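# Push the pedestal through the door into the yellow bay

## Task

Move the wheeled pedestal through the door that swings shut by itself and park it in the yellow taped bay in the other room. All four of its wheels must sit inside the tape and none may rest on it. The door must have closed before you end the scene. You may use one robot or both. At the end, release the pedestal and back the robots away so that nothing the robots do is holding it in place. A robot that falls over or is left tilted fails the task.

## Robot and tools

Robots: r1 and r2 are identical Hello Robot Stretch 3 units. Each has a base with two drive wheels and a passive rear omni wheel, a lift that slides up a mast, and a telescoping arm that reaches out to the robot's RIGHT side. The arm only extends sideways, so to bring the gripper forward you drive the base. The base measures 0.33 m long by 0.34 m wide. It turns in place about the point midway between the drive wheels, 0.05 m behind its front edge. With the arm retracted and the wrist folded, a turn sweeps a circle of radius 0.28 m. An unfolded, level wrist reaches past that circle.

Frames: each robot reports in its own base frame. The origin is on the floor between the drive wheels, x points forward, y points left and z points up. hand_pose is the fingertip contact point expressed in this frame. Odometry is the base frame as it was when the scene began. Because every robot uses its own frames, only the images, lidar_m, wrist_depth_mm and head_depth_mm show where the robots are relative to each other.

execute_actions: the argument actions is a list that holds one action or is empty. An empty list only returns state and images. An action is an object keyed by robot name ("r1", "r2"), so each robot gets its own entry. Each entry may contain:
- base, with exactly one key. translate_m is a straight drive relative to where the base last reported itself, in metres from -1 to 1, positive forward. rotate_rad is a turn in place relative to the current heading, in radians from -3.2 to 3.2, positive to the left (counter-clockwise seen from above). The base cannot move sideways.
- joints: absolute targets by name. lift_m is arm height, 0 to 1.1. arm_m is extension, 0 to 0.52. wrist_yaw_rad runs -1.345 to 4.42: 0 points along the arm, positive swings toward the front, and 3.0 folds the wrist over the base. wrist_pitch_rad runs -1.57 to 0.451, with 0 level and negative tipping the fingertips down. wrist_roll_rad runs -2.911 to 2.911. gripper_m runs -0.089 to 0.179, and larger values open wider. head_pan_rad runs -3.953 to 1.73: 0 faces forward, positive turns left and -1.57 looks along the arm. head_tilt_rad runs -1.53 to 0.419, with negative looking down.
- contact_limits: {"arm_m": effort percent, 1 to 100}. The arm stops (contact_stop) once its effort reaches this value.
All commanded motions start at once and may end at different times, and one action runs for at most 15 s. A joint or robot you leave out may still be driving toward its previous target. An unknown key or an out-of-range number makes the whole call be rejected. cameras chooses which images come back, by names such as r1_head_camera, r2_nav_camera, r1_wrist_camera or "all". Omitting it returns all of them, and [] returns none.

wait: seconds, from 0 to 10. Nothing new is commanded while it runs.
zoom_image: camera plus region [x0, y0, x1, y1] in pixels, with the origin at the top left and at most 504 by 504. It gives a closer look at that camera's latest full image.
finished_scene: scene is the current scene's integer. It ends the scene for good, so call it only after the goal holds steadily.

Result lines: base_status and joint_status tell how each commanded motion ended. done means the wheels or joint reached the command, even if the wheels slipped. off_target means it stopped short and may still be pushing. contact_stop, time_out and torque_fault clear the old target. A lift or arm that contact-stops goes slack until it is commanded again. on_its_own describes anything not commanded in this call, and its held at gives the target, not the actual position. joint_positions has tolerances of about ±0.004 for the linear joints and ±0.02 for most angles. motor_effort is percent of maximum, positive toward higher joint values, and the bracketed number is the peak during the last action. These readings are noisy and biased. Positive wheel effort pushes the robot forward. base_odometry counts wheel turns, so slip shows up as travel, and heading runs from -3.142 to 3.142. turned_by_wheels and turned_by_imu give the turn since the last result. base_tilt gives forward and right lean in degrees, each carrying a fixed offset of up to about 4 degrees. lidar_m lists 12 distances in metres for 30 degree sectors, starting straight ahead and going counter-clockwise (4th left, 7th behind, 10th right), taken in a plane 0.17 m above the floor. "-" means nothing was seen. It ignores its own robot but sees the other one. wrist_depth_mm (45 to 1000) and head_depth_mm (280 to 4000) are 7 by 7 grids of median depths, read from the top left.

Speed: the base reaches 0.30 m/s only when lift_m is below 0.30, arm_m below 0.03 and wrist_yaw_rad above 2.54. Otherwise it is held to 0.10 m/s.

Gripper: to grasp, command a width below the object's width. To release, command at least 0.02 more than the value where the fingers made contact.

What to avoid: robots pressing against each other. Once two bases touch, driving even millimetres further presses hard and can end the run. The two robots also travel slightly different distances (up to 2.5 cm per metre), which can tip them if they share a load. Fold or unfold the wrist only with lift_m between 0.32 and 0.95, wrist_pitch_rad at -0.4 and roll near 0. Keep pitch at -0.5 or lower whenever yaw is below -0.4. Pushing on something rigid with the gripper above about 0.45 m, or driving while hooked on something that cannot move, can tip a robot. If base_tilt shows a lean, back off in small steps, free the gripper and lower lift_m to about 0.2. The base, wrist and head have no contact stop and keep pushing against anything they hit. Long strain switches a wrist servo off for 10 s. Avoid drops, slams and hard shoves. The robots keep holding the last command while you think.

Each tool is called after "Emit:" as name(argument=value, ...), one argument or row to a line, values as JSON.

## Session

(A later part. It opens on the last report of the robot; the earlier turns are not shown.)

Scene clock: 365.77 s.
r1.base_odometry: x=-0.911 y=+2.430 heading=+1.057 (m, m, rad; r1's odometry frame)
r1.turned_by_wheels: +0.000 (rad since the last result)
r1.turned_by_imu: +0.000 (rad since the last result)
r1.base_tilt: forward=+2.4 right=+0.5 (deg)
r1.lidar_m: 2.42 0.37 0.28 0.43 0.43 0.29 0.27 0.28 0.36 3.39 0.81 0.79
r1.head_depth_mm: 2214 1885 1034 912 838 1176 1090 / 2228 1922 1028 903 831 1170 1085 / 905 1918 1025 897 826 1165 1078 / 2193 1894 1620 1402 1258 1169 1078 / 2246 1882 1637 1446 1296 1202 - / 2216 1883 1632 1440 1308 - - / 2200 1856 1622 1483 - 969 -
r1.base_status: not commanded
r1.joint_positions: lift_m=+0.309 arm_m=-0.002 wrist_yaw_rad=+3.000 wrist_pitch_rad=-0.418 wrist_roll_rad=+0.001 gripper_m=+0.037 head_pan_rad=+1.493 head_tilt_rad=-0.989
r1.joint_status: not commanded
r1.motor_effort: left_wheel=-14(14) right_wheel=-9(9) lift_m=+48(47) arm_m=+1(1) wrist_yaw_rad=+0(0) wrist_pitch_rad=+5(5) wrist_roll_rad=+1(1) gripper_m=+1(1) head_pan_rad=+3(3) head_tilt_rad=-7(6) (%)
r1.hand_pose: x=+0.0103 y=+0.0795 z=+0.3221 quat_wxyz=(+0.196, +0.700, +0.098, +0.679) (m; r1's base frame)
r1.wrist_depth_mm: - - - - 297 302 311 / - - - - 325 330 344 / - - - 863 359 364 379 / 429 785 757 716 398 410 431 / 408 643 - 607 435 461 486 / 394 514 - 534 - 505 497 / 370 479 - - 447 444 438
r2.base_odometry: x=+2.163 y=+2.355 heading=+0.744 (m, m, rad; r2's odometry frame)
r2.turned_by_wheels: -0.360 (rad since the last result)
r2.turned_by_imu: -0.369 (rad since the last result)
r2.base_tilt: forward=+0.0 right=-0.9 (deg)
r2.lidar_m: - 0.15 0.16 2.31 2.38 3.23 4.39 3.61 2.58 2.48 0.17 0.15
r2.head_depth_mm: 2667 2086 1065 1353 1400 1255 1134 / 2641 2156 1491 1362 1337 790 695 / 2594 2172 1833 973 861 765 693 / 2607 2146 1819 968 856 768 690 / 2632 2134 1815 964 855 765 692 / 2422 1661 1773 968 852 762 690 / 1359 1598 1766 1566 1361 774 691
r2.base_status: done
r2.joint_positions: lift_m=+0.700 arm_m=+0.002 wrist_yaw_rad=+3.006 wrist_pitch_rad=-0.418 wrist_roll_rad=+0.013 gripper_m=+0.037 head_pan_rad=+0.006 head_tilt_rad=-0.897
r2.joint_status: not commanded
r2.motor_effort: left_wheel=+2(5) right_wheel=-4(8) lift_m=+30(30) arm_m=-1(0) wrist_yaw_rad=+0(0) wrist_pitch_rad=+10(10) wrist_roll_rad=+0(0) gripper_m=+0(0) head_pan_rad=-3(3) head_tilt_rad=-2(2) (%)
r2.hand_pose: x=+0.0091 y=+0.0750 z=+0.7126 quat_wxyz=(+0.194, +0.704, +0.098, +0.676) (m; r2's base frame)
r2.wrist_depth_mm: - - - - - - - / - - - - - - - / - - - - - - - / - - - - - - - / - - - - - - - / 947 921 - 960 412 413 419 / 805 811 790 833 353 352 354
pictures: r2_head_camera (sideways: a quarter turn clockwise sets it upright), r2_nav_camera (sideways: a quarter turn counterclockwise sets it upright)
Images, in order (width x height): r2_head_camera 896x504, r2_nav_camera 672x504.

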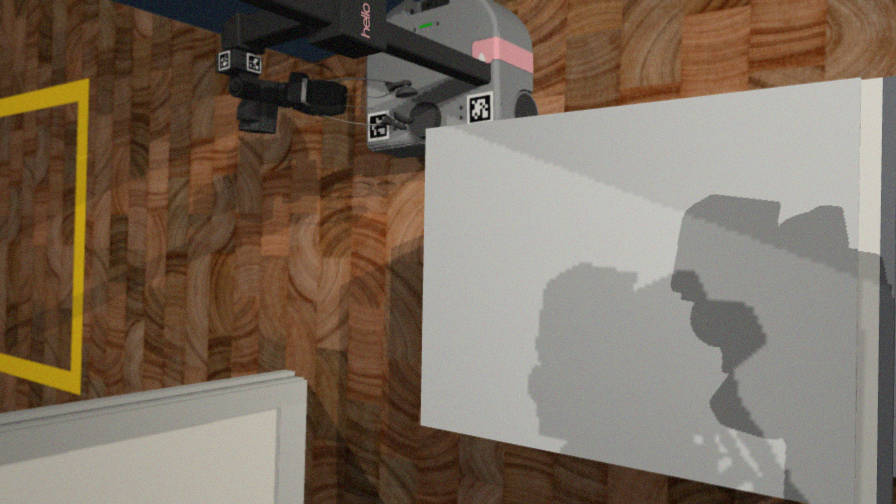

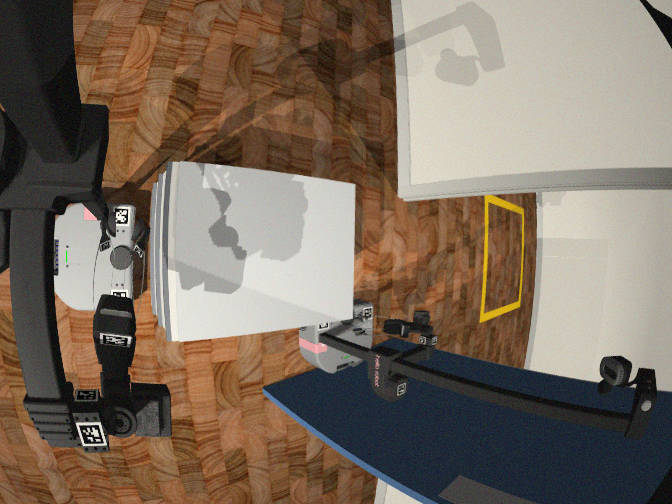

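Emit:
execute_actions(
  actions=[
    {"r2":{"base":{"translate_m":0.4}}},
  ],
  cameras=["r2_head_camera","r2_nav_camera","r1_head_camera"],
)

Scene clock: 373.20 s.
r1.base_odometry: x=-0.911 y=+2.430 heading=+1.057 (m, m, rad; r1's odometry frame)
r1.turned_by_wheels: +0.000 (rad since the last result)
r1.turned_by_imu: +0.001 (rad since the last result)
r1.base_tilt: forward=+2.4 right=+0.5 (deg)
r1.lidar_m: - - 0.15 0.39 0.43 0.29 0.27 0.28 0.36 3.43 0.81 0.80
r1.head_depth_mm: 681 1867 920 913 811 732 667 / 2307 648 1592 908 806 728 664 / 2269 597 1602 905 803 728 663 / 2249 1876 1646 1419 1258 1127 949 / 2237 1896 1637 1445 1302 1205 - / 2199 1864 1620 1433 1313 - - / 2195 1830 1622 1484 - 975 -
r1.base_status: not commanded
r1.joint_positions: lift_m=+0.309 arm_m=-0.002 wrist_yaw_rad=+3.000 wrist_pitch_rad=-0.418 wrist_roll_rad=+0.001 gripper_m=+0.037 head_pan_rad=+1.493 head_tilt_rad=-0.989
r1.joint_status: not commanded
r1.motor_effort: left_wheel=-14(14) right_wheel=-9(9) lift_m=+48(48) arm_m=+1(0) wrist_yaw_rad=+0(1) wrist_pitch_rad=+5(5) wrist_roll_rad=+0(0) gripper_m=+1(1) head_pan_rad=+3(3) head_tilt_rad=-6(6) (%)
r1.hand_pose: x=+0.0103 y=+0.0795 z=+0.3221 quat_wxyz=(+0.196, +0.700, +0.098, +0.679) (m; r1's base frame)
r1.wrist_depth_mm: - - - - 229 134 95 / - - - - 240 137 96 / - - 979 891 249 141 98 / 434 771 769 736 260 144 99 / 410 625 - 593 218 148 102 / 393 522 - 531 - 149 104 / 374 479 - - 296 144 105
r2.base_odometry: x=+2.457 y=+2.626 heading=+0.743 (m, m, rad; r2's odometry frame)
r2.turned_by_wheels: +0.000 (rad since the last result)
r2.turned_by_imu: +0.017 (rad since the last result)
r2.base_tilt: forward=+0.0 right=-0.8 (deg)
r2.lidar_m: - - 0.15 0.20 2.39 3.29 4.81 3.53 2.57 2.48 0.15 -
r2.head_depth_mm: 2647 2163 1836 1030 1208 1098 1134 / 2612 2139 1833 1552 890 780 694 / 2647 2155 1820 1585 859 767 696 / 2645 2146 1819 1578 856 768 694 / 2619 2157 1813 1576 854 765 691 / 2613 2120 1691 1568 853 763 691 / 1024 1143 1372 1550 1386 787 690
r2.base_status: translate_m off_target (by the wheels' count: +0.3999 of +0.4000)
r2.joint_positions: lift_m=+0.700 arm_m=+0.002 wrist_yaw_rad=+3.006 wrist_pitch_rad=-0.418 wrist_roll_rad=+0.013 gripper_m=+0.037 head_pan_rad=+0.006 head_tilt_rad=-0.896
r2.joint_status: not commanded
r2.on_its_own: right_wheel is at rest, and its effort (+33) is outside its rest range (-18 to +18)
r2.motor_effort: left_wheel=+8(59) right_wheel=+33(55) lift_m=+29(30) arm_m=-1(0) wrist_yaw_rad=-1(2) wrist_pitch_rad=+10(11) wrist_roll_rad=+1(0) gripper_m=+0(0) head_pan_rad=-3(3) head_tilt_rad=-3(2) (%)
r2.hand_pose: x=+0.0092 y=+0.0751 z=+0.7127 quat_wxyz=(+0.194, +0.704, +0.098, +0.676) (m; r2's base frame)
r2.wrist_depth_mm: - - - - - - - / - - - - - - - / - - - - - - - / - - - - - - - / - - - - - - - / 931 922 - 911 413 409 418 / 795 817 814 493 346 354 361
pictures: r1_head_camera (sideways: a quarter turn clockwise sets it upright), r2_head_camera (sideways: a quarter turn clockwise sets it upright), r2_nav_camera (sideways: a quarter turn counterclockwise sets it upright)
Images, in order (width x height): r1_head_camera 896x504, r2_head_camera 896x504, r2_nav_camera 672x504.

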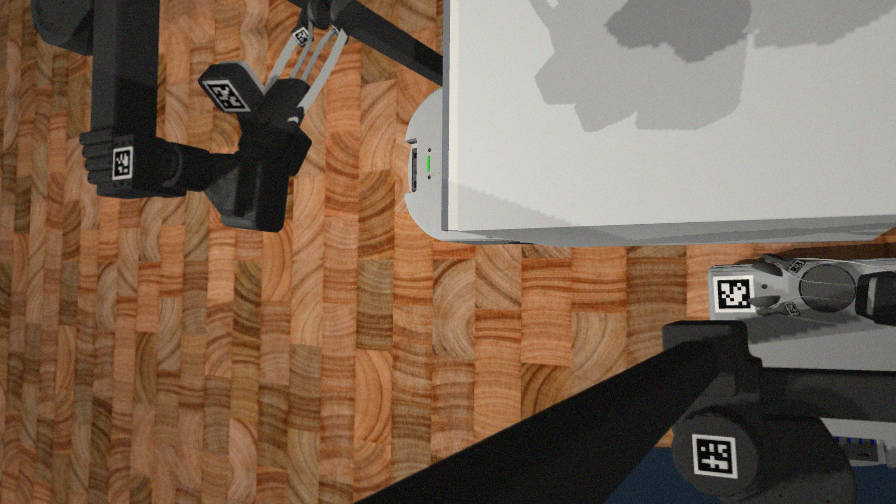

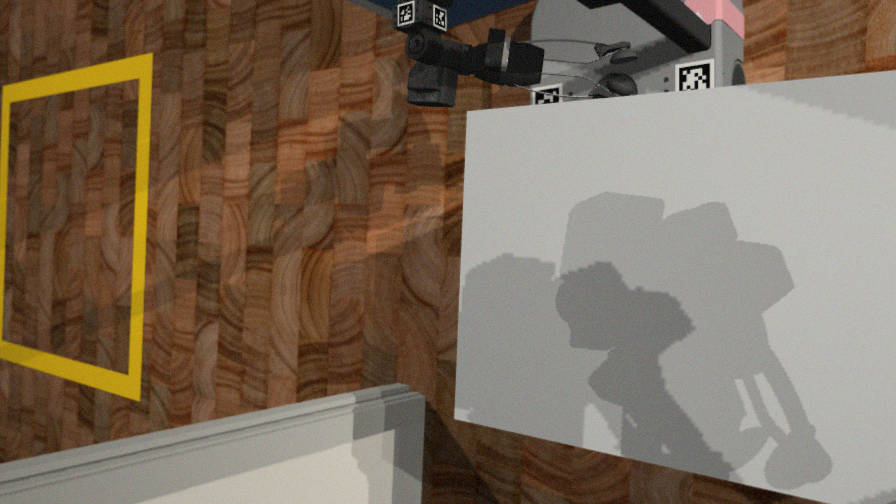

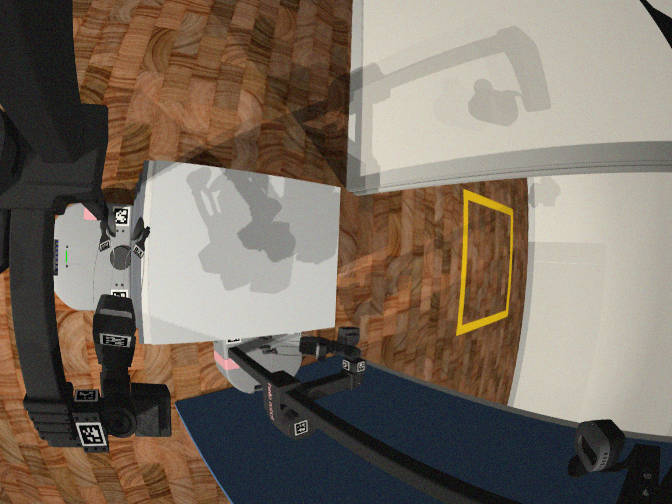

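Emit:
execute_actions(
  actions=[
    {"r2":{"base":{"translate_m":0.3}}},
  ],
  cameras=["r2_head_camera","r2_nav_camera","r1_head_camera"],
)

Scene clock: 384.40 s.
r1.base_odometry: x=-0.911 y=+2.430 heading=+1.057 (m, m, rad; r1's odometry frame)
r1.turned_by_wheels: +0.000 (rad since the last result)
r1.turned_by_imu: +0.001 (rad since the last result)
r1.base_tilt: forward=+2.4 right=+0.5 (deg)
r1.lidar_m: - - 0.15 5.21 0.43 0.29 0.28 0.28 0.36 0.26 0.15 -
r1.head_depth_mm: 2302 1952 475 499 869 733 669 / 2296 1923 469 451 1101 729 664 / 2282 1927 1656 506 1097 726 661 / 2252 1912 1654 1456 1296 1123 891 / 2230 1891 1631 1442 1293 1211 - / 2195 1852 1628 1428 1311 - - / 2193 1857 1616 1477 - 969 -
r1.base_status: not commanded
r1.joint_positions: lift_m=+0.309 arm_m=-0.002 wrist_yaw_rad=+3.000 wrist_pitch_rad=-0.418 wrist_roll_rad=+0.001 gripper_m=+0.037 head_pan_rad=+1.493 head_tilt_rad=-0.989
r1.joint_status: not commanded
r1.motor_effort: left_wheel=-14(14) right_wheel=-9(9) lift_m=+48(47) arm_m=+1(1) wrist_yaw_rad=+0(0) wrist_pitch_rad=+5(5) wrist_roll_rad=+1(0) gripper_m=+1(1) head_pan_rad=+3(4) head_tilt_rad=-5(7) (%)
r1.hand_pose: x=+0.0103 y=+0.0795 z=+0.3221 quat_wxyz=(+0.196, +0.700, +0.098, +0.679) (m; r1's base frame)
r1.wrist_depth_mm: - - - - - 127 90 / - - - - - 130 91 / - - - 975 239 133 93 / 426 781 778 774 244 137 95 / 406 642 - 606 209 141 97 / 390 528 - 532 - 143 98 / 377 474 - - 281 137 101
r2.base_odometry: x=+2.678 y=+2.829 heading=+0.743 (m, m, rad; r2's odometry frame)
r2.turned_by_wheels: +0.000 (rad since the last result)
r2.turned_by_imu: +0.002 (rad since the last result)
r2.base_tilt: forward=+0.0 right=-0.8 (deg)
r2.lidar_m: - - 0.15 0.20 2.39 3.31 5.10 3.52 2.57 0.33 0.15 -
r2.head_depth_mm: 2637 2160 1824 1583 1398 849 975 / 2668 2147 1826 1587 872 779 695 / 2634 2146 1819 1571 856 766 693 / 2603 2151 1813 1578 856 767 691 / 2637 2133 1823 1577 854 764 692 / 2595 2132 1807 1575 851 763 692 / 2589 2117 1050 1206 1377 800 692
r2.base_status: translate_m off_target (by the wheels' count: +0.2999 of +0.3000)
r2.joint_positions: lift_m=+0.700 arm_m=+0.002 wrist_yaw_rad=+3.006 wrist_pitch_rad=-0.418 wrist_roll_rad=+0.013 gripper_m=+0.037 head_pan_rad=+0.006 head_tilt_rad=-0.896
r2.joint_status: not commanded
r2.on_its_own: right_wheel is at rest, and its effort (+27) is outside its rest range (-18 to +18)
r2.motor_effort: left_wheel=+11(27) right_wheel=+27(53) lift_m=+29(28) arm_m=+0(1) wrist_yaw_rad=-1(1) wrist_pitch_rad=+10(10) wrist_roll_rad=+0(0) gripper_m=+0(0) head_pan_rad=-3(3) head_tilt_rad=-3(2) (%)
r2.hand_pose: x=+0.0092 y=+0.0751 z=+0.7127 quat_wxyz=(+0.194, +0.704, +0.098, +0.676) (m; r2's base frame)
r2.wrist_depth_mm: - - - - - - 752 / - - - - - - 749 / - - - - - - 757 / - - - - - - 750 / - - - - - - 756 / 908 927 - 924 407 412 415 / 792 808 803 497 346 352 356
pictures: r1_head_camera (sideways: a quarter turn clockwise sets it upright), r2_head_camera (sideways: a quarter turn clockwise sets it upright), r2_nav_camera (sideways: a quarter turn counterclockwise sets it upright)
Images, in order (width x height): r1_head_camera 896x504, r2_head_camera 896x504, r2_nav_camera 672x504.

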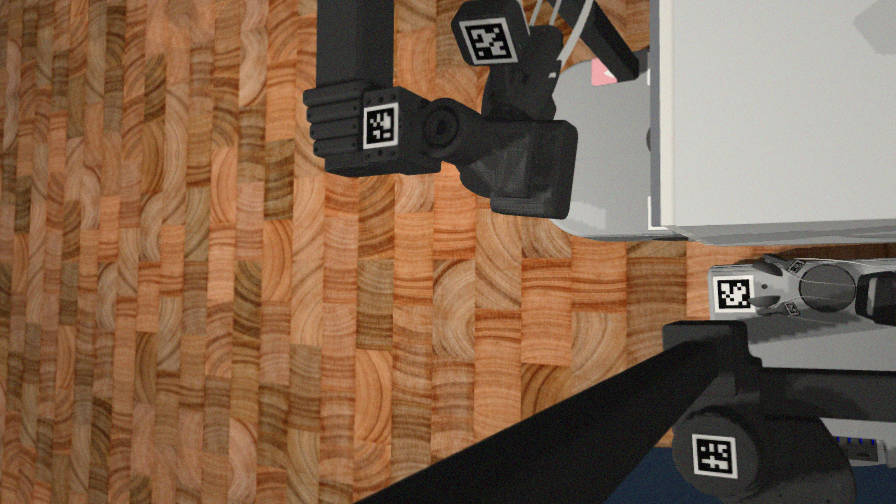

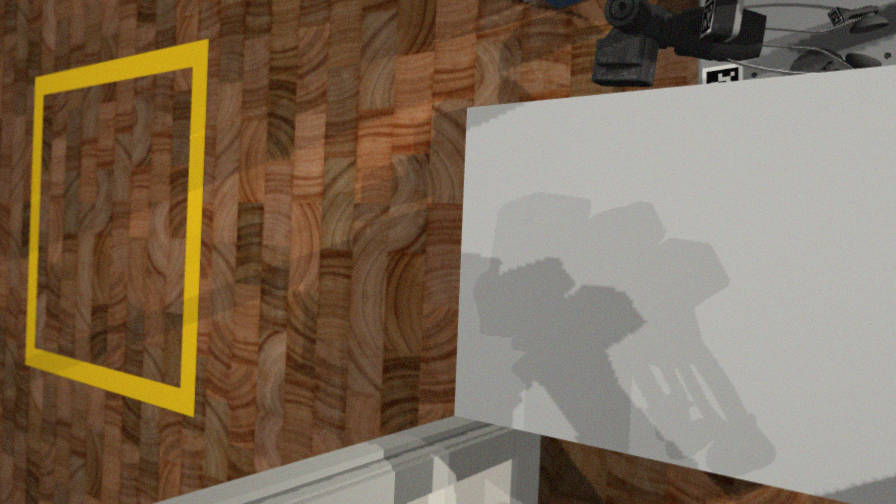

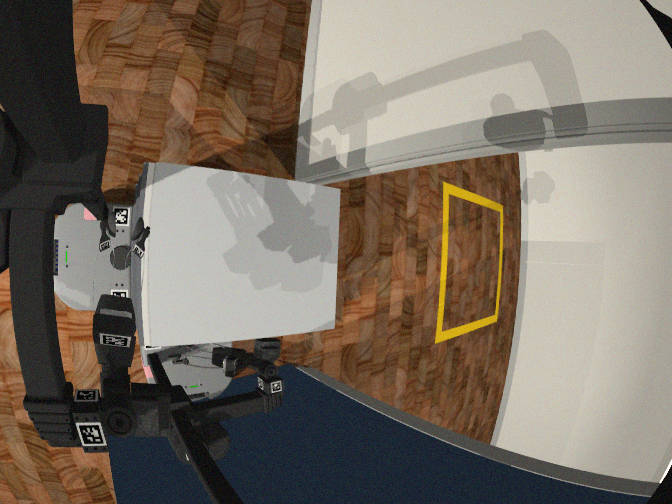

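Emit:
execute_actions(
  actions=[
    {"r2":{"base":{"translate_m":0.3},"joints":{"lift_m":0.77}}},
  ],
  cameras=["r2_head_camera","r2_nav_camera","r1_head_camera"],
)

Scene clock: 394.47 s.
r1.base_odometry: x=-0.911 y=+2.430 heading=+1.057 (m, m, rad; r1's odometry frame)
r1.turned_by_wheels: +0.000 (rad since the last result)
r1.turned_by_imu: +0.001 (rad since the last result)
r1.base_tilt: forward=+2.5 right=+0.5 (deg)
r1.lidar_m: 0.24 2.68 3.80 5.23 0.43 0.29 0.27 0.28 0.36 0.25 0.15 0.18
r1.head_depth_mm: 2313 1950 1688 1492 1323 1213 - / 2293 1940 1680 1470 1309 1083 947 / 2255 1924 1659 1453 1302 1079 944 / 2238 1891 1649 1461 1298 1183 1045 / 2206 1864 1645 1446 1294 1209 - / 2193 1869 1637 1421 1318 - - / 2200 1866 1603 1467 - 971 -
r1.base_status: not commanded
r1.joint_positions: lift_m=+0.309 arm_m=-0.002 wrist_yaw_rad=+3.000 wrist_pitch_rad=-0.418 wrist_roll_rad=+0.001 gripper_m=+0.037 head_pan_rad=+1.493 head_tilt_rad=-0.989
r1.joint_status: not commanded
r1.motor_effort: left_wheel=-14(14) right_wheel=-9(9) lift_m=+47(47) arm_m=+1(1) wrist_yaw_rad=+0(1) wrist_pitch_rad=+5(5) wrist_roll_rad=-1(0) gripper_m=+1(0) head_pan_rad=+4(3) head_tilt_rad=-7(7) (%)
r1.hand_pose: x=+0.0103 y=+0.0795 z=+0.3221 quat_wxyz=(+0.196, +0.700, +0.098, +0.679) (m; r1's base frame)
r1.wrist_depth_mm: - - - - - - - / - - - - - - - / - - 999 960 929 925 861 / 424 783 757 743 738 724 703 / 407 640 - 611 624 591 575 / 392 523 - 530 - 318 315 / 368 480 - - 438 278 274
r2.base_odometry: x=+2.899 y=+3.032 heading=+0.742 (m, m, rad; r2's odometry frame)
r2.turned_by_wheels: -0.001 (rad since the last result)
r2.turned_by_imu: +0.002 (rad since the last result)
r2.base_tilt: forward=+0.0 right=-0.9 (deg)
r2.lidar_m: - - 0.15 0.20 2.39 3.30 5.40 3.52 0.24 0.24 0.15 -
r2.head_depth_mm: 2667 2178 1828 1589 1395 1250 1134 / 2625 2156 1823 1599 875 769 695 / 2645 2144 1821 1590 857 767 694 / 2674 2152 1819 1579 857 765 694 / 2589 2142 1824 1558 853 763 693 / 2600 2129 1805 1578 851 762 691 / 2599 2129 1810 1572 1073 1101 690
r2.base_status: translate_m off_target (by the wheels' count: +0.2999 of +0.3000)
r2.joint_positions: lift_m=+0.770 arm_m=+0.002 wrist_yaw_rad=+3.006 wrist_pitch_rad=-0.418 wrist_roll_rad=+0.013 gripper_m=+0.037 head_pan_rad=+0.006 head_tilt_rad=-0.896
r2.joint_status: all done
r2.on_its_own: right_wheel is at rest, and its effort (+39) is outside its rest range (-18 to +18)
r2.motor_effort: left_wheel=+5(28) right_wheel=+39(51) lift_m=+36(44) arm_m=-1(0) wrist_yaw_rad=-1(0) wrist_pitch_rad=+10(10) wrist_roll_rad=+0(0) gripper_m=+0(0) head_pan_rad=-3(3) head_tilt_rad=-3(3) (%)
r2.hand_pose: x=+0.0092 y=+0.0751 z=+0.7824 quat_wxyz=(+0.194, +0.704, +0.098, +0.676) (m; r2's base frame)
r2.wrist_depth_mm: - - - - - 641 444 / - - - - - 658 445 / - - - - - 657 477 / - - - - - 655 528 / - - - - - 646 - / - - - - 895 643 653 / 877 881 870 832 419 424 433
pictures: r1_head_camera (sideways: a quarter turn clockwise sets it upright), r2_head_camera (sideways: a quarter turn clockwise sets it upright), r2_nav_camera (sideways: a quarter turn counterclockwise sets it upright)
Images, in order (width x height): r1_head_camera 896x504, r2_head_camera 896x504, r2_nav_camera 672x504.

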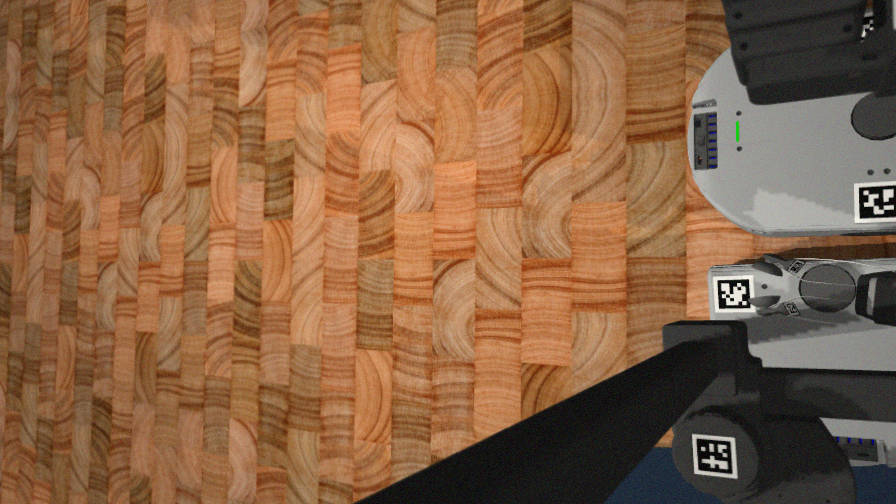

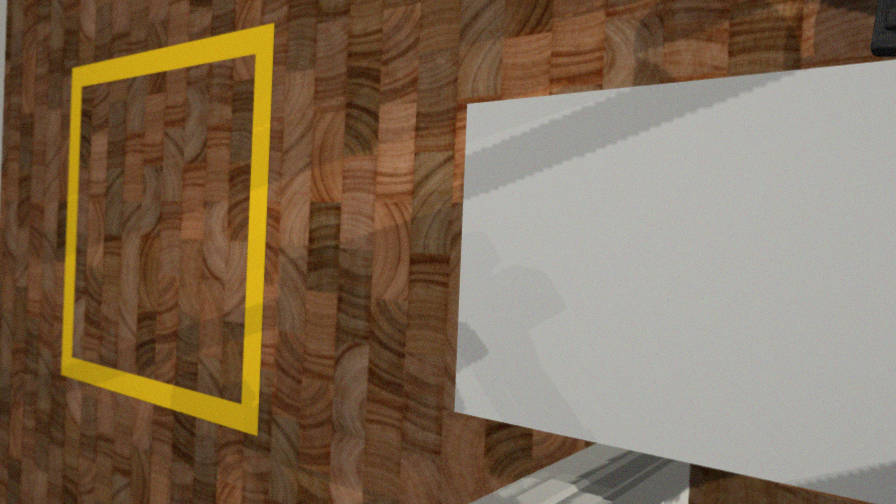

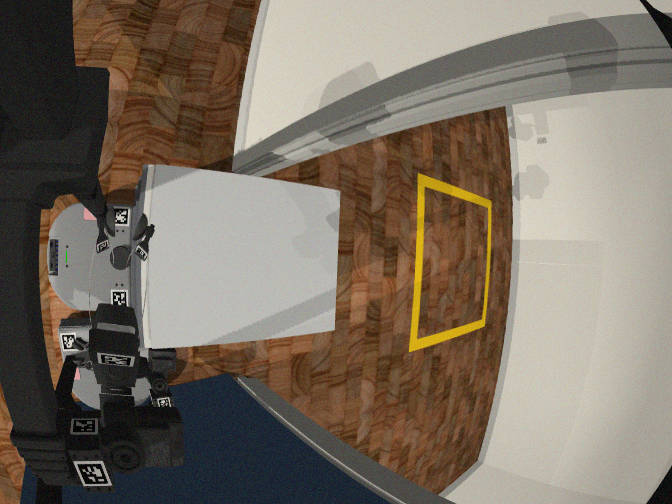

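Emit:
execute_actions(
  actions=[
    {"r2":{"base":{"translate_m":0.45}}},
  ],
  cameras=["r2_head_camera","r2_nav_camera"],
)

Scene clock: 403.53 s.
r1.base_odometry: x=-0.911 y=+2.430 heading=+1.057 (m, m, rad; r1's odometry frame)
r1.turned_by_wheels: +0.000 (rad since the last result)
r1.turned_by_imu: +0.001 (rad since the last result)
r1.base_tilt: forward=+2.4 right=+0.5 (deg)
r1.lidar_m: 2.41 2.68 3.81 5.22 0.42 0.29 0.27 0.28 0.36 0.58 0.55 0.79
r1.head_depth_mm: 2326 1930 1685 1477 1324 1189 1088 / 2297 1942 1666 1472 1321 1186 1085 / 2292 1916 1678 1458 1310 1179 1076 / 2253 1914 1666 1457 1297 1191 1071 / 2211 1876 1645 1433 1293 1203 - / 2210 1875 1629 1437 1309 - - / 2180 1860 1609 1468 - 967 -
r1.base_status: not commanded
r1.joint_positions: lift_m=+0.309 arm_m=-0.002 wrist_yaw_rad=+3.000 wrist_pitch_rad=-0.418 wrist_roll_rad=+0.001 gripper_m=+0.037 head_pan_rad=+1.493 head_tilt_rad=-0.989
r1.joint_status: not commanded
r1.motor_effort: left_wheel=-14(14) right_wheel=-9(9) lift_m=+47(48) arm_m=+1(0) wrist_yaw_rad=+0(1) wrist_pitch_rad=+5(5) wrist_roll_rad=+0(0) gripper_m=+1(1) head_pan_rad=+4(4) head_tilt_rad=-5(6) (%)
r1.hand_pose: x=+0.0103 y=+0.0795 z=+0.3221 quat_wxyz=(+0.196, +0.700, +0.098, +0.679) (m; r1's base frame)
r1.wrist_depth_mm: - - - - - - - / - - - - - - - / - - 966 960 946 921 884 / 437 787 775 756 735 720 699 / 407 646 - 620 609 593 590 / 393 528 - 542 - 505 493 / 372 479 - - 446 431 437
r2.base_odometry: x=+3.230 y=+3.336 heading=+0.742 (m, m, rad; r2's odometry frame)
r2.turned_by_wheels: +0.000 (rad since the last result)
r2.turned_by_imu: +0.003 (rad since the last result)
r2.base_tilt: forward=+0.0 right=-0.9 (deg)
r2.lidar_m: - - 0.15 0.20 2.40 3.31 5.86 0.55 0.51 0.20 0.15 -
r2.head_depth_mm: 2558 2144 1825 1595 1400 1255 1112 / 2569 2176 1821 1586 871 766 693 / 2575 2168 1821 1589 858 766 694 / 2579 2144 1819 1583 857 764 694 / 2618 2136 1812 1572 855 762 692 / 2593 2127 1805 1563 854 762 690 / 2591 2128 1816 1557 1380 1209 700
r2.base_status: translate_m off_target (by the wheels' count: +0.4499 of +0.4500)
r2.joint_positions: lift_m=+0.770 arm_m=+0.002 wrist_yaw_rad=+3.006 wrist_pitch_rad=-0.418 wrist_roll_rad=+0.013 gripper_m=+0.037 head_pan_rad=+0.006 head_tilt_rad=-0.896
r2.joint_status: not commanded
r2.on_its_own: right_wheel is at rest, and its effort (+31) is outside its rest range (-18 to +18)
r2.motor_effort: left_wheel=+10(26) right_wheel=+31(54) lift_m=+35(35) arm_m=-1(1) wrist_yaw_rad=-1(0) wrist_pitch_rad=+10(10) wrist_roll_rad=+0(0) gripper_m=+0(0) head_pan_rad=-3(3) head_tilt_rad=-2(3) (%)
r2.hand_pose: x=+0.0092 y=+0.0751 z=+0.7825 quat_wxyz=(+0.194, +0.704, +0.098, +0.676) (m; r2's base frame)
r2.wrist_depth_mm: - - - 347 - - - / - - - 374 - - - / - - - 413 - - - / - - - 470 - - - / - - - 518 - - - / - - - 602 - - - / 860 879 876 650 413 431 431
pictures: r2_head_camera (sideways: a quarter turn clockwise sets it upright), r2_nav_camera (sideways: a quarter turn counterclockwise sets it upright)
Images, in order (width x height): r2_head_camera 896x504, r2_nav_camera 672x504.

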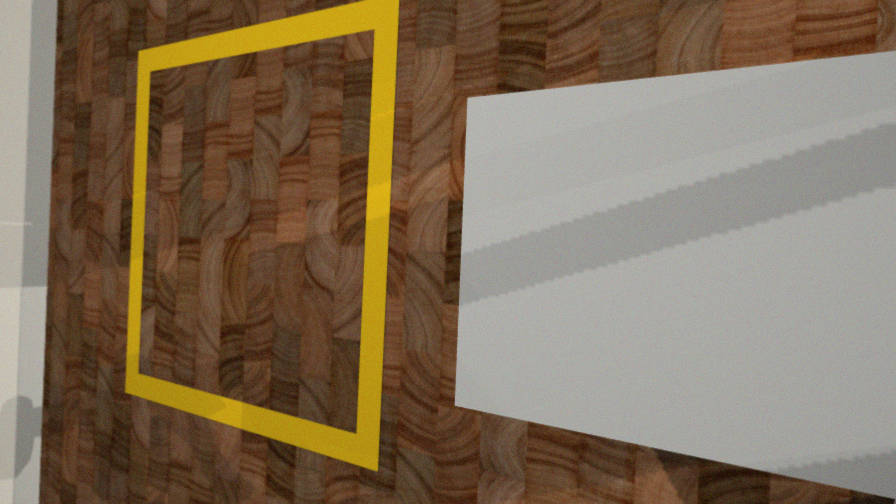

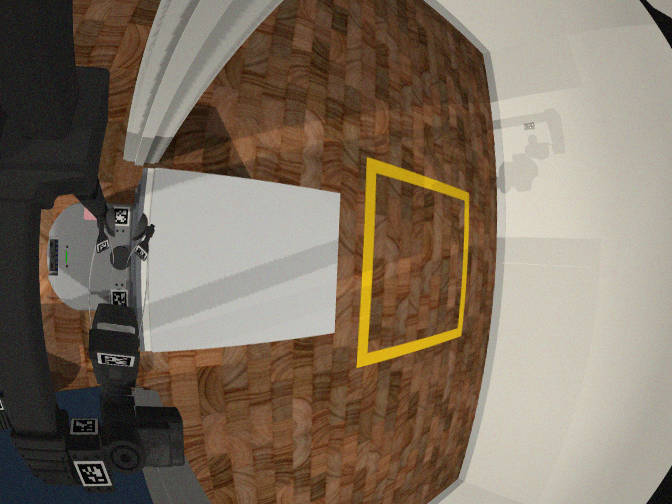

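Emit:
execute_actions(
  actions=[
    {"r2":{"base":{"translate_m":0.9}},"r1":{"base":{"translate_m":0.55},"joints":{"head_pan_rad":-2.4,"head_tilt_rad":-0.6}}},
  ],
  cameras=["r2_head_camera","r2_nav_camera","r1_head_camera","r1_nav_camera"],
)

Scene clock: 419.33 s.
r1.base_odometry: x=-0.641 y=+2.909 heading=+1.057 (m, m, rad; r1's odometry frame)
r1.turned_by_wheels: +0.000 (rad since the last result)
r1.turned_by_imu: +0.005 (rad since the last result)
r1.base_tilt: forward=+2.5 right=+0.5 (deg)
r1.lidar_m: 2.00 2.11 2.99 5.20 3.69 0.26 0.28 0.46 1.54 0.53 0.57 0.81
r1.head_depth_mm: 532 538 542 549 556 564 572 / 706 714 724 735 747 762 775 / 2874 947 1030 1124 1138 1171 1111 / 3213 3545 2824 2058 1582 1347 1147 / 3487 3805 2717 2029 1622 1346 1143 / 3276 3560 2699 2016 1606 1333 1142 / 3107 3310 2693 2000 1575 1330 1132
r1.base_status: done
r1.joint_positions: lift_m=+0.309 arm_m=-0.002 wrist_yaw_rad=+3.000 wrist_pitch_rad=-0.418 wrist_roll_rad=+0.001 gripper_m=+0.037 head_pan_rad=-2.393 head_tilt_rad=-0.606
r1.joint_status: all done
r1.motor_effort: left_wheel=+1(7) right_wheel=-16(17) lift_m=+48(48) arm_m=+0(1) wrist_yaw_rad=+0(1) wrist_pitch_rad=+5(5) wrist_roll_rad=+0(0) gripper_m=+1(1) head_pan_rad=-3(46) head_tilt_rad=+3(33) (%)
r1.hand_pose: x=+0.0103 y=+0.0795 z=+0.3221 quat_wxyz=(+0.196, +0.700, +0.098, +0.679) (m; r1's base frame)
r1.wrist_depth_mm: - - - - - - - / - - - - - - - / - - 997 961 964 907 886 / 816 779 751 751 745 722 708 / 648 633 - 605 625 603 583 / 546 537 - 527 - 505 498 / 475 491 - - 450 438 438
r2.base_odometry: x=+3.894 y=+3.944 heading=+0.742 (m, m, rad; r2's odometry frame)
r2.turned_by_wheels: -0.001 (rad since the last result)
r2.turned_by_imu: +0.006 (rad since the last result)
r2.base_tilt: forward=+0.0 right=-0.9 (deg)
r2.lidar_m: - - 0.15 0.20 1.13 0.87 1.18 0.96 1.16 0.20 0.15 -
r2.head_depth_mm: 1867 2068 1827 1584 1395 1239 1084 / 1878 2071 1823 1580 856 767 696 / 1889 2089 1814 1577 859 767 694 / 1905 2092 1802 1576 858 763 693 / 1912 2090 1815 1574 852 768 693 / 1910 2090 1809 1571 866 761 690 / 1927 2098 1820 1573 1386 1241 1081
r2.base_status: translate_m off_target (by the wheels' count: +0.8999 of +0.9000)
r2.joint_positions: lift_m=+0.770 arm_m=+0.002 wrist_yaw_rad=+3.006 wrist_pitch_rad=-0.418 wrist_roll_rad=+0.013 gripper_m=+0.037 head_pan_rad=+0.006 head_tilt_rad=-0.896
r2.joint_status: not commanded
r2.on_its_own: right_wheel is at rest, and its effort (+38) is outside its rest range (-18 to +18)
r2.motor_effort: left_wheel=+6(28) right_wheel=+38(56) lift_m=+34(35) arm_m=+0(0) wrist_yaw_rad=+0(0) wrist_pitch_rad=+9(9) wrist_roll_rad=+0(0) gripper_m=+0(0) head_pan_rad=-3(3) head_tilt_rad=-2(3) (%)
r2.hand_pose: x=+0.0092 y=+0.0751 z=+0.7825 quat_wxyz=(+0.194, +0.704, +0.098, +0.676) (m; r2's base frame)
r2.wrist_depth_mm: - - - - - - - / - - - - - - - / - - - - - - - / - - - - - - - / - - - - - - - / 942 - - - - - - / 865 879 882 887 418 424 433
pictures: r1_head_camera (sideways: a quarter turn clockwise sets it upright), r1_nav_camera (sideways: a quarter turn counterclockwise sets it upright), r2_head_camera (sideways: a quarter turn clockwise sets it upright), r2_nav_camera (sideways: a quarter turn counterclockwise sets it upright)
Images, in order (width x height): r1_head_camera 896x504, r1_nav_camera 672x504, r2_head_camera 896x504, r2_nav_camera 672x504.

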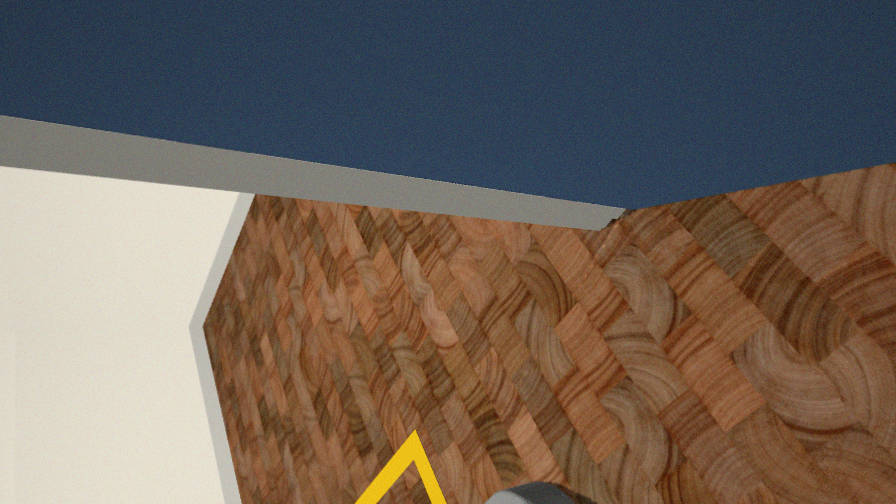

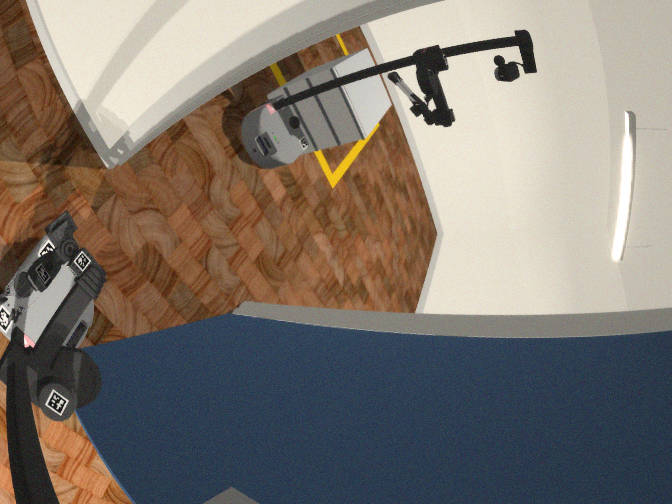

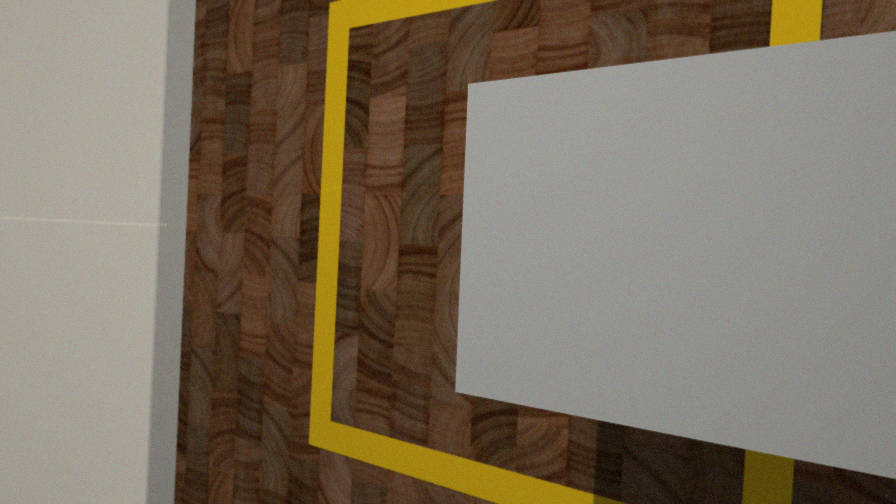

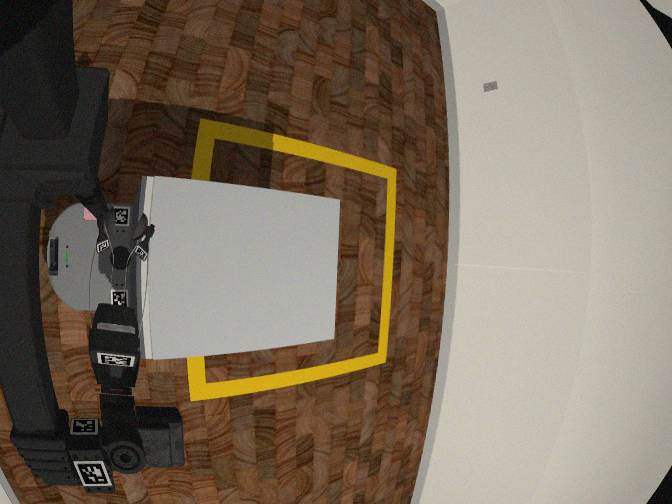

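Emit:
execute_actions(
  actions=[
    {"r2":{"base":{"translate_m":0.49}},"r1":{"base":{"translate_m":0.5}}},
  ],
  cameras=["r2_head_camera","r2_nav_camera","r1_head_camera","r1_nav_camera"],
)

Scene clock: 427.60 s.
r1.base_odometry: x=-0.395 y=+3.345 heading=+1.057 (m, m, rad; r1's odometry frame)
r1.turned_by_wheels: +0.000 (rad since the last result)
r1.turned_by_imu: +0.004 (rad since the last result)
r1.base_tilt: forward=+2.4 right=+0.5 (deg)
r1.lidar_m: 1.51 1.59 2.27 5.16 4.31 3.30 1.84 0.68 0.58 0.57 0.59 0.85
r1.head_depth_mm: 859 1047 1328 1762 1670 1376 1173 / 736 869 1057 1343 1607 1363 1156 / 634 733 871 1059 1367 1361 1158 / 570 644 739 848 1071 1288 1152 / 560 619 701 819 954 1190 1146 / 527 588 660 751 878 1042 1129 / 494 542 601 677 771 899 1064
r1.base_status: done
r1.joint_positions: lift_m=+0.309 arm_m=-0.002 wrist_yaw_rad=+3.000 wrist_pitch_rad=-0.418 wrist_roll_rad=+0.001 gripper_m=+0.037 head_pan_rad=-2.393 head_tilt_rad=-0.605
r1.joint_status: not commanded
r1.motor_effort: left_wheel=-2(8) right_wheel=+0(10) lift_m=+48(48) arm_m=+1(1) wrist_yaw_rad=+0(0) wrist_pitch_rad=+5(5) wrist_roll_rad=+0(0) gripper_m=+1(1) head_pan_rad=-4(3) head_tilt_rad=+4(3) (%)
r1.hand_pose: x=+0.0103 y=+0.0795 z=+0.3221 quat_wxyz=(+0.196, +0.700, +0.098, +0.679) (m; r1's base frame)
r1.wrist_depth_mm: - - - - - - - / - - - - - - - / - - 976 972 943 904 871 / 790 795 757 745 740 711 692 / 640 648 - 616 620 594 584 / 550 534 - 543 - 506 501 / 478 482 - - 444 443 439
r2.base_odometry: x=+4.255 y=+4.274 heading=+0.741 (m, m, rad; r2's odometry frame)
r2.turned_by_wheels: -0.001 (rad since the last result)
r2.turned_by_imu: +0.003 (rad since the last result)
r2.base_tilt: forward=+0.0 right=-0.8 (deg)
r2.lidar_m: - - 0.15 2.29 1.82 1.33 1.37 1.41 1.87 0.20 0.15 -
r2.head_depth_mm: 1404 1621 1794 1580 1393 1213 715 / 1408 1633 1816 1588 859 765 694 / 1425 1655 1807 1580 858 764 694 / 1420 1655 1805 1579 854 765 694 / 1433 1670 1813 1575 855 766 692 / 1442 1682 1811 1576 882 763 691 / 1445 1675 1805 1568 1379 1240 1110
r2.base_status: translate_m off_target (by the wheels' count: +0.4899 of +0.4900)
r2.joint_positions: lift_m=+0.770 arm_m=+0.002 wrist_yaw_rad=+3.006 wrist_pitch_rad=-0.418 wrist_roll_rad=+0.013 gripper_m=+0.037 head_pan_rad=+0.006 head_tilt_rad=-0.896
r2.joint_status: not commanded
r2.on_its_own: right_wheel is at rest, and its effort (+44) is outside its rest range (-18 to +18)
r2.motor_effort: left_wheel=+2(25) right_wheel=+44(56) lift_m=+35(34) arm_m=+0(0) wrist_yaw_rad=+0(0) wrist_pitch_rad=+10(10) wrist_roll_rad=+0(0) gripper_m=+0(0) head_pan_rad=-3(2) head_tilt_rad=-3(2) (%)
r2.hand_pose: x=+0.0092 y=+0.0751 z=+0.7825 quat_wxyz=(+0.194, +0.704, +0.098, +0.676) (m; r2's base frame)
r2.wrist_depth_mm: - - - - - - - / - - - - - - - / - - - - - - - / - - - - - - - / - - - - - - - / - - - - - - - / 855 884 877 893 413 423 429
pictures: r1_head_camera (sideways: a quarter turn clockwise sets it upright), r1_nav_camera (sideways: a quarter turn counterclockwise sets it upright), r2_head_camera (sideways: a quarter turn clockwise sets it upright), r2_nav_camera (sideways: a quarter turn counterclockwise sets it upright)
Images, in order (width x height): r1_head_camera 896x504, r1_nav_camera 672x504, r2_head_camera 896x504, r2_nav_camera 672x504.

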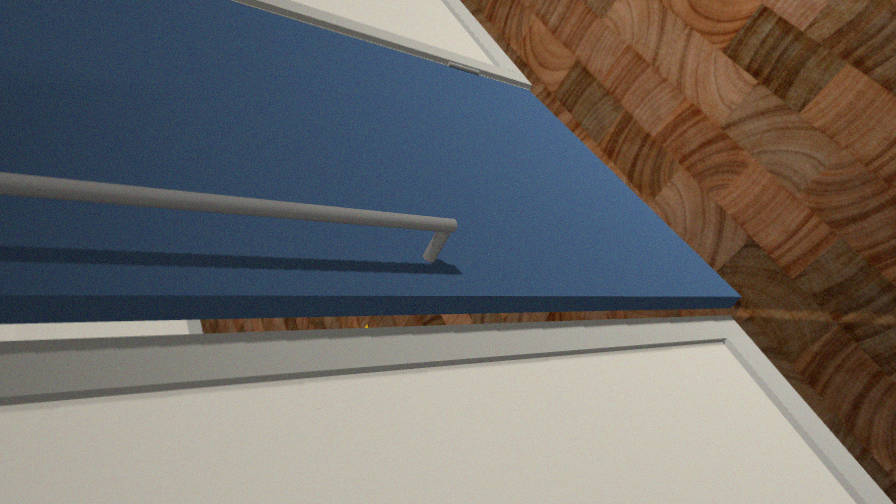

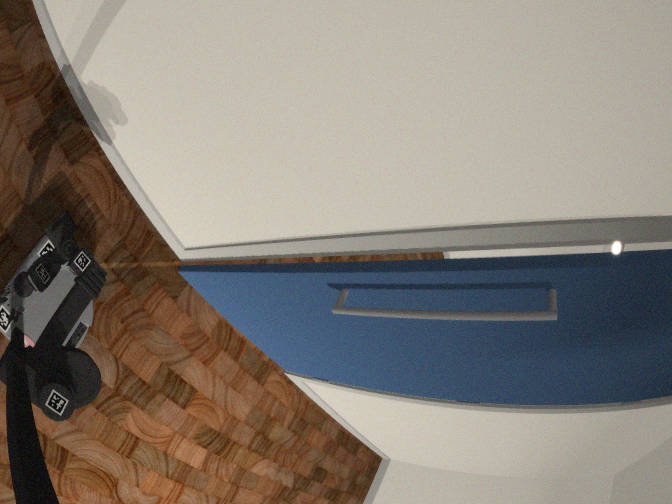

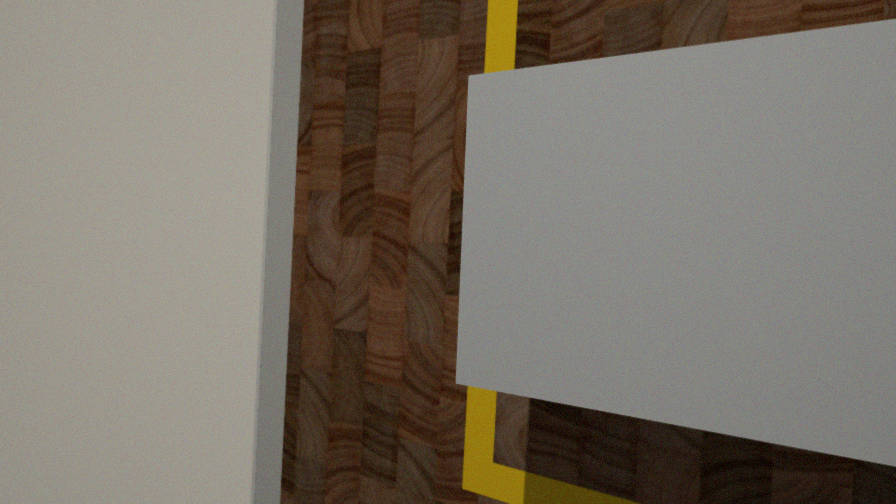

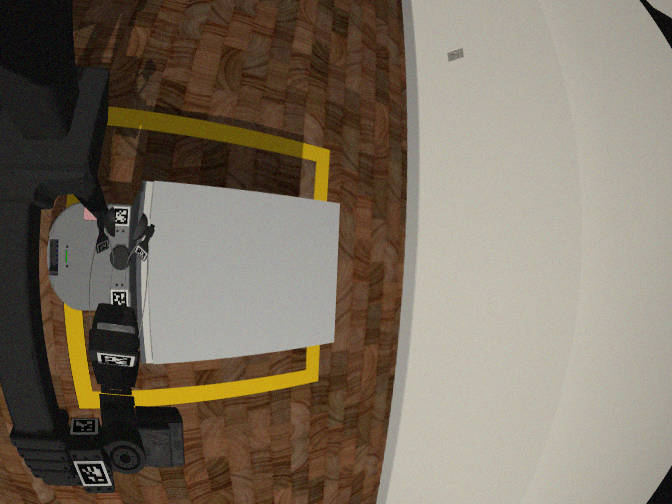

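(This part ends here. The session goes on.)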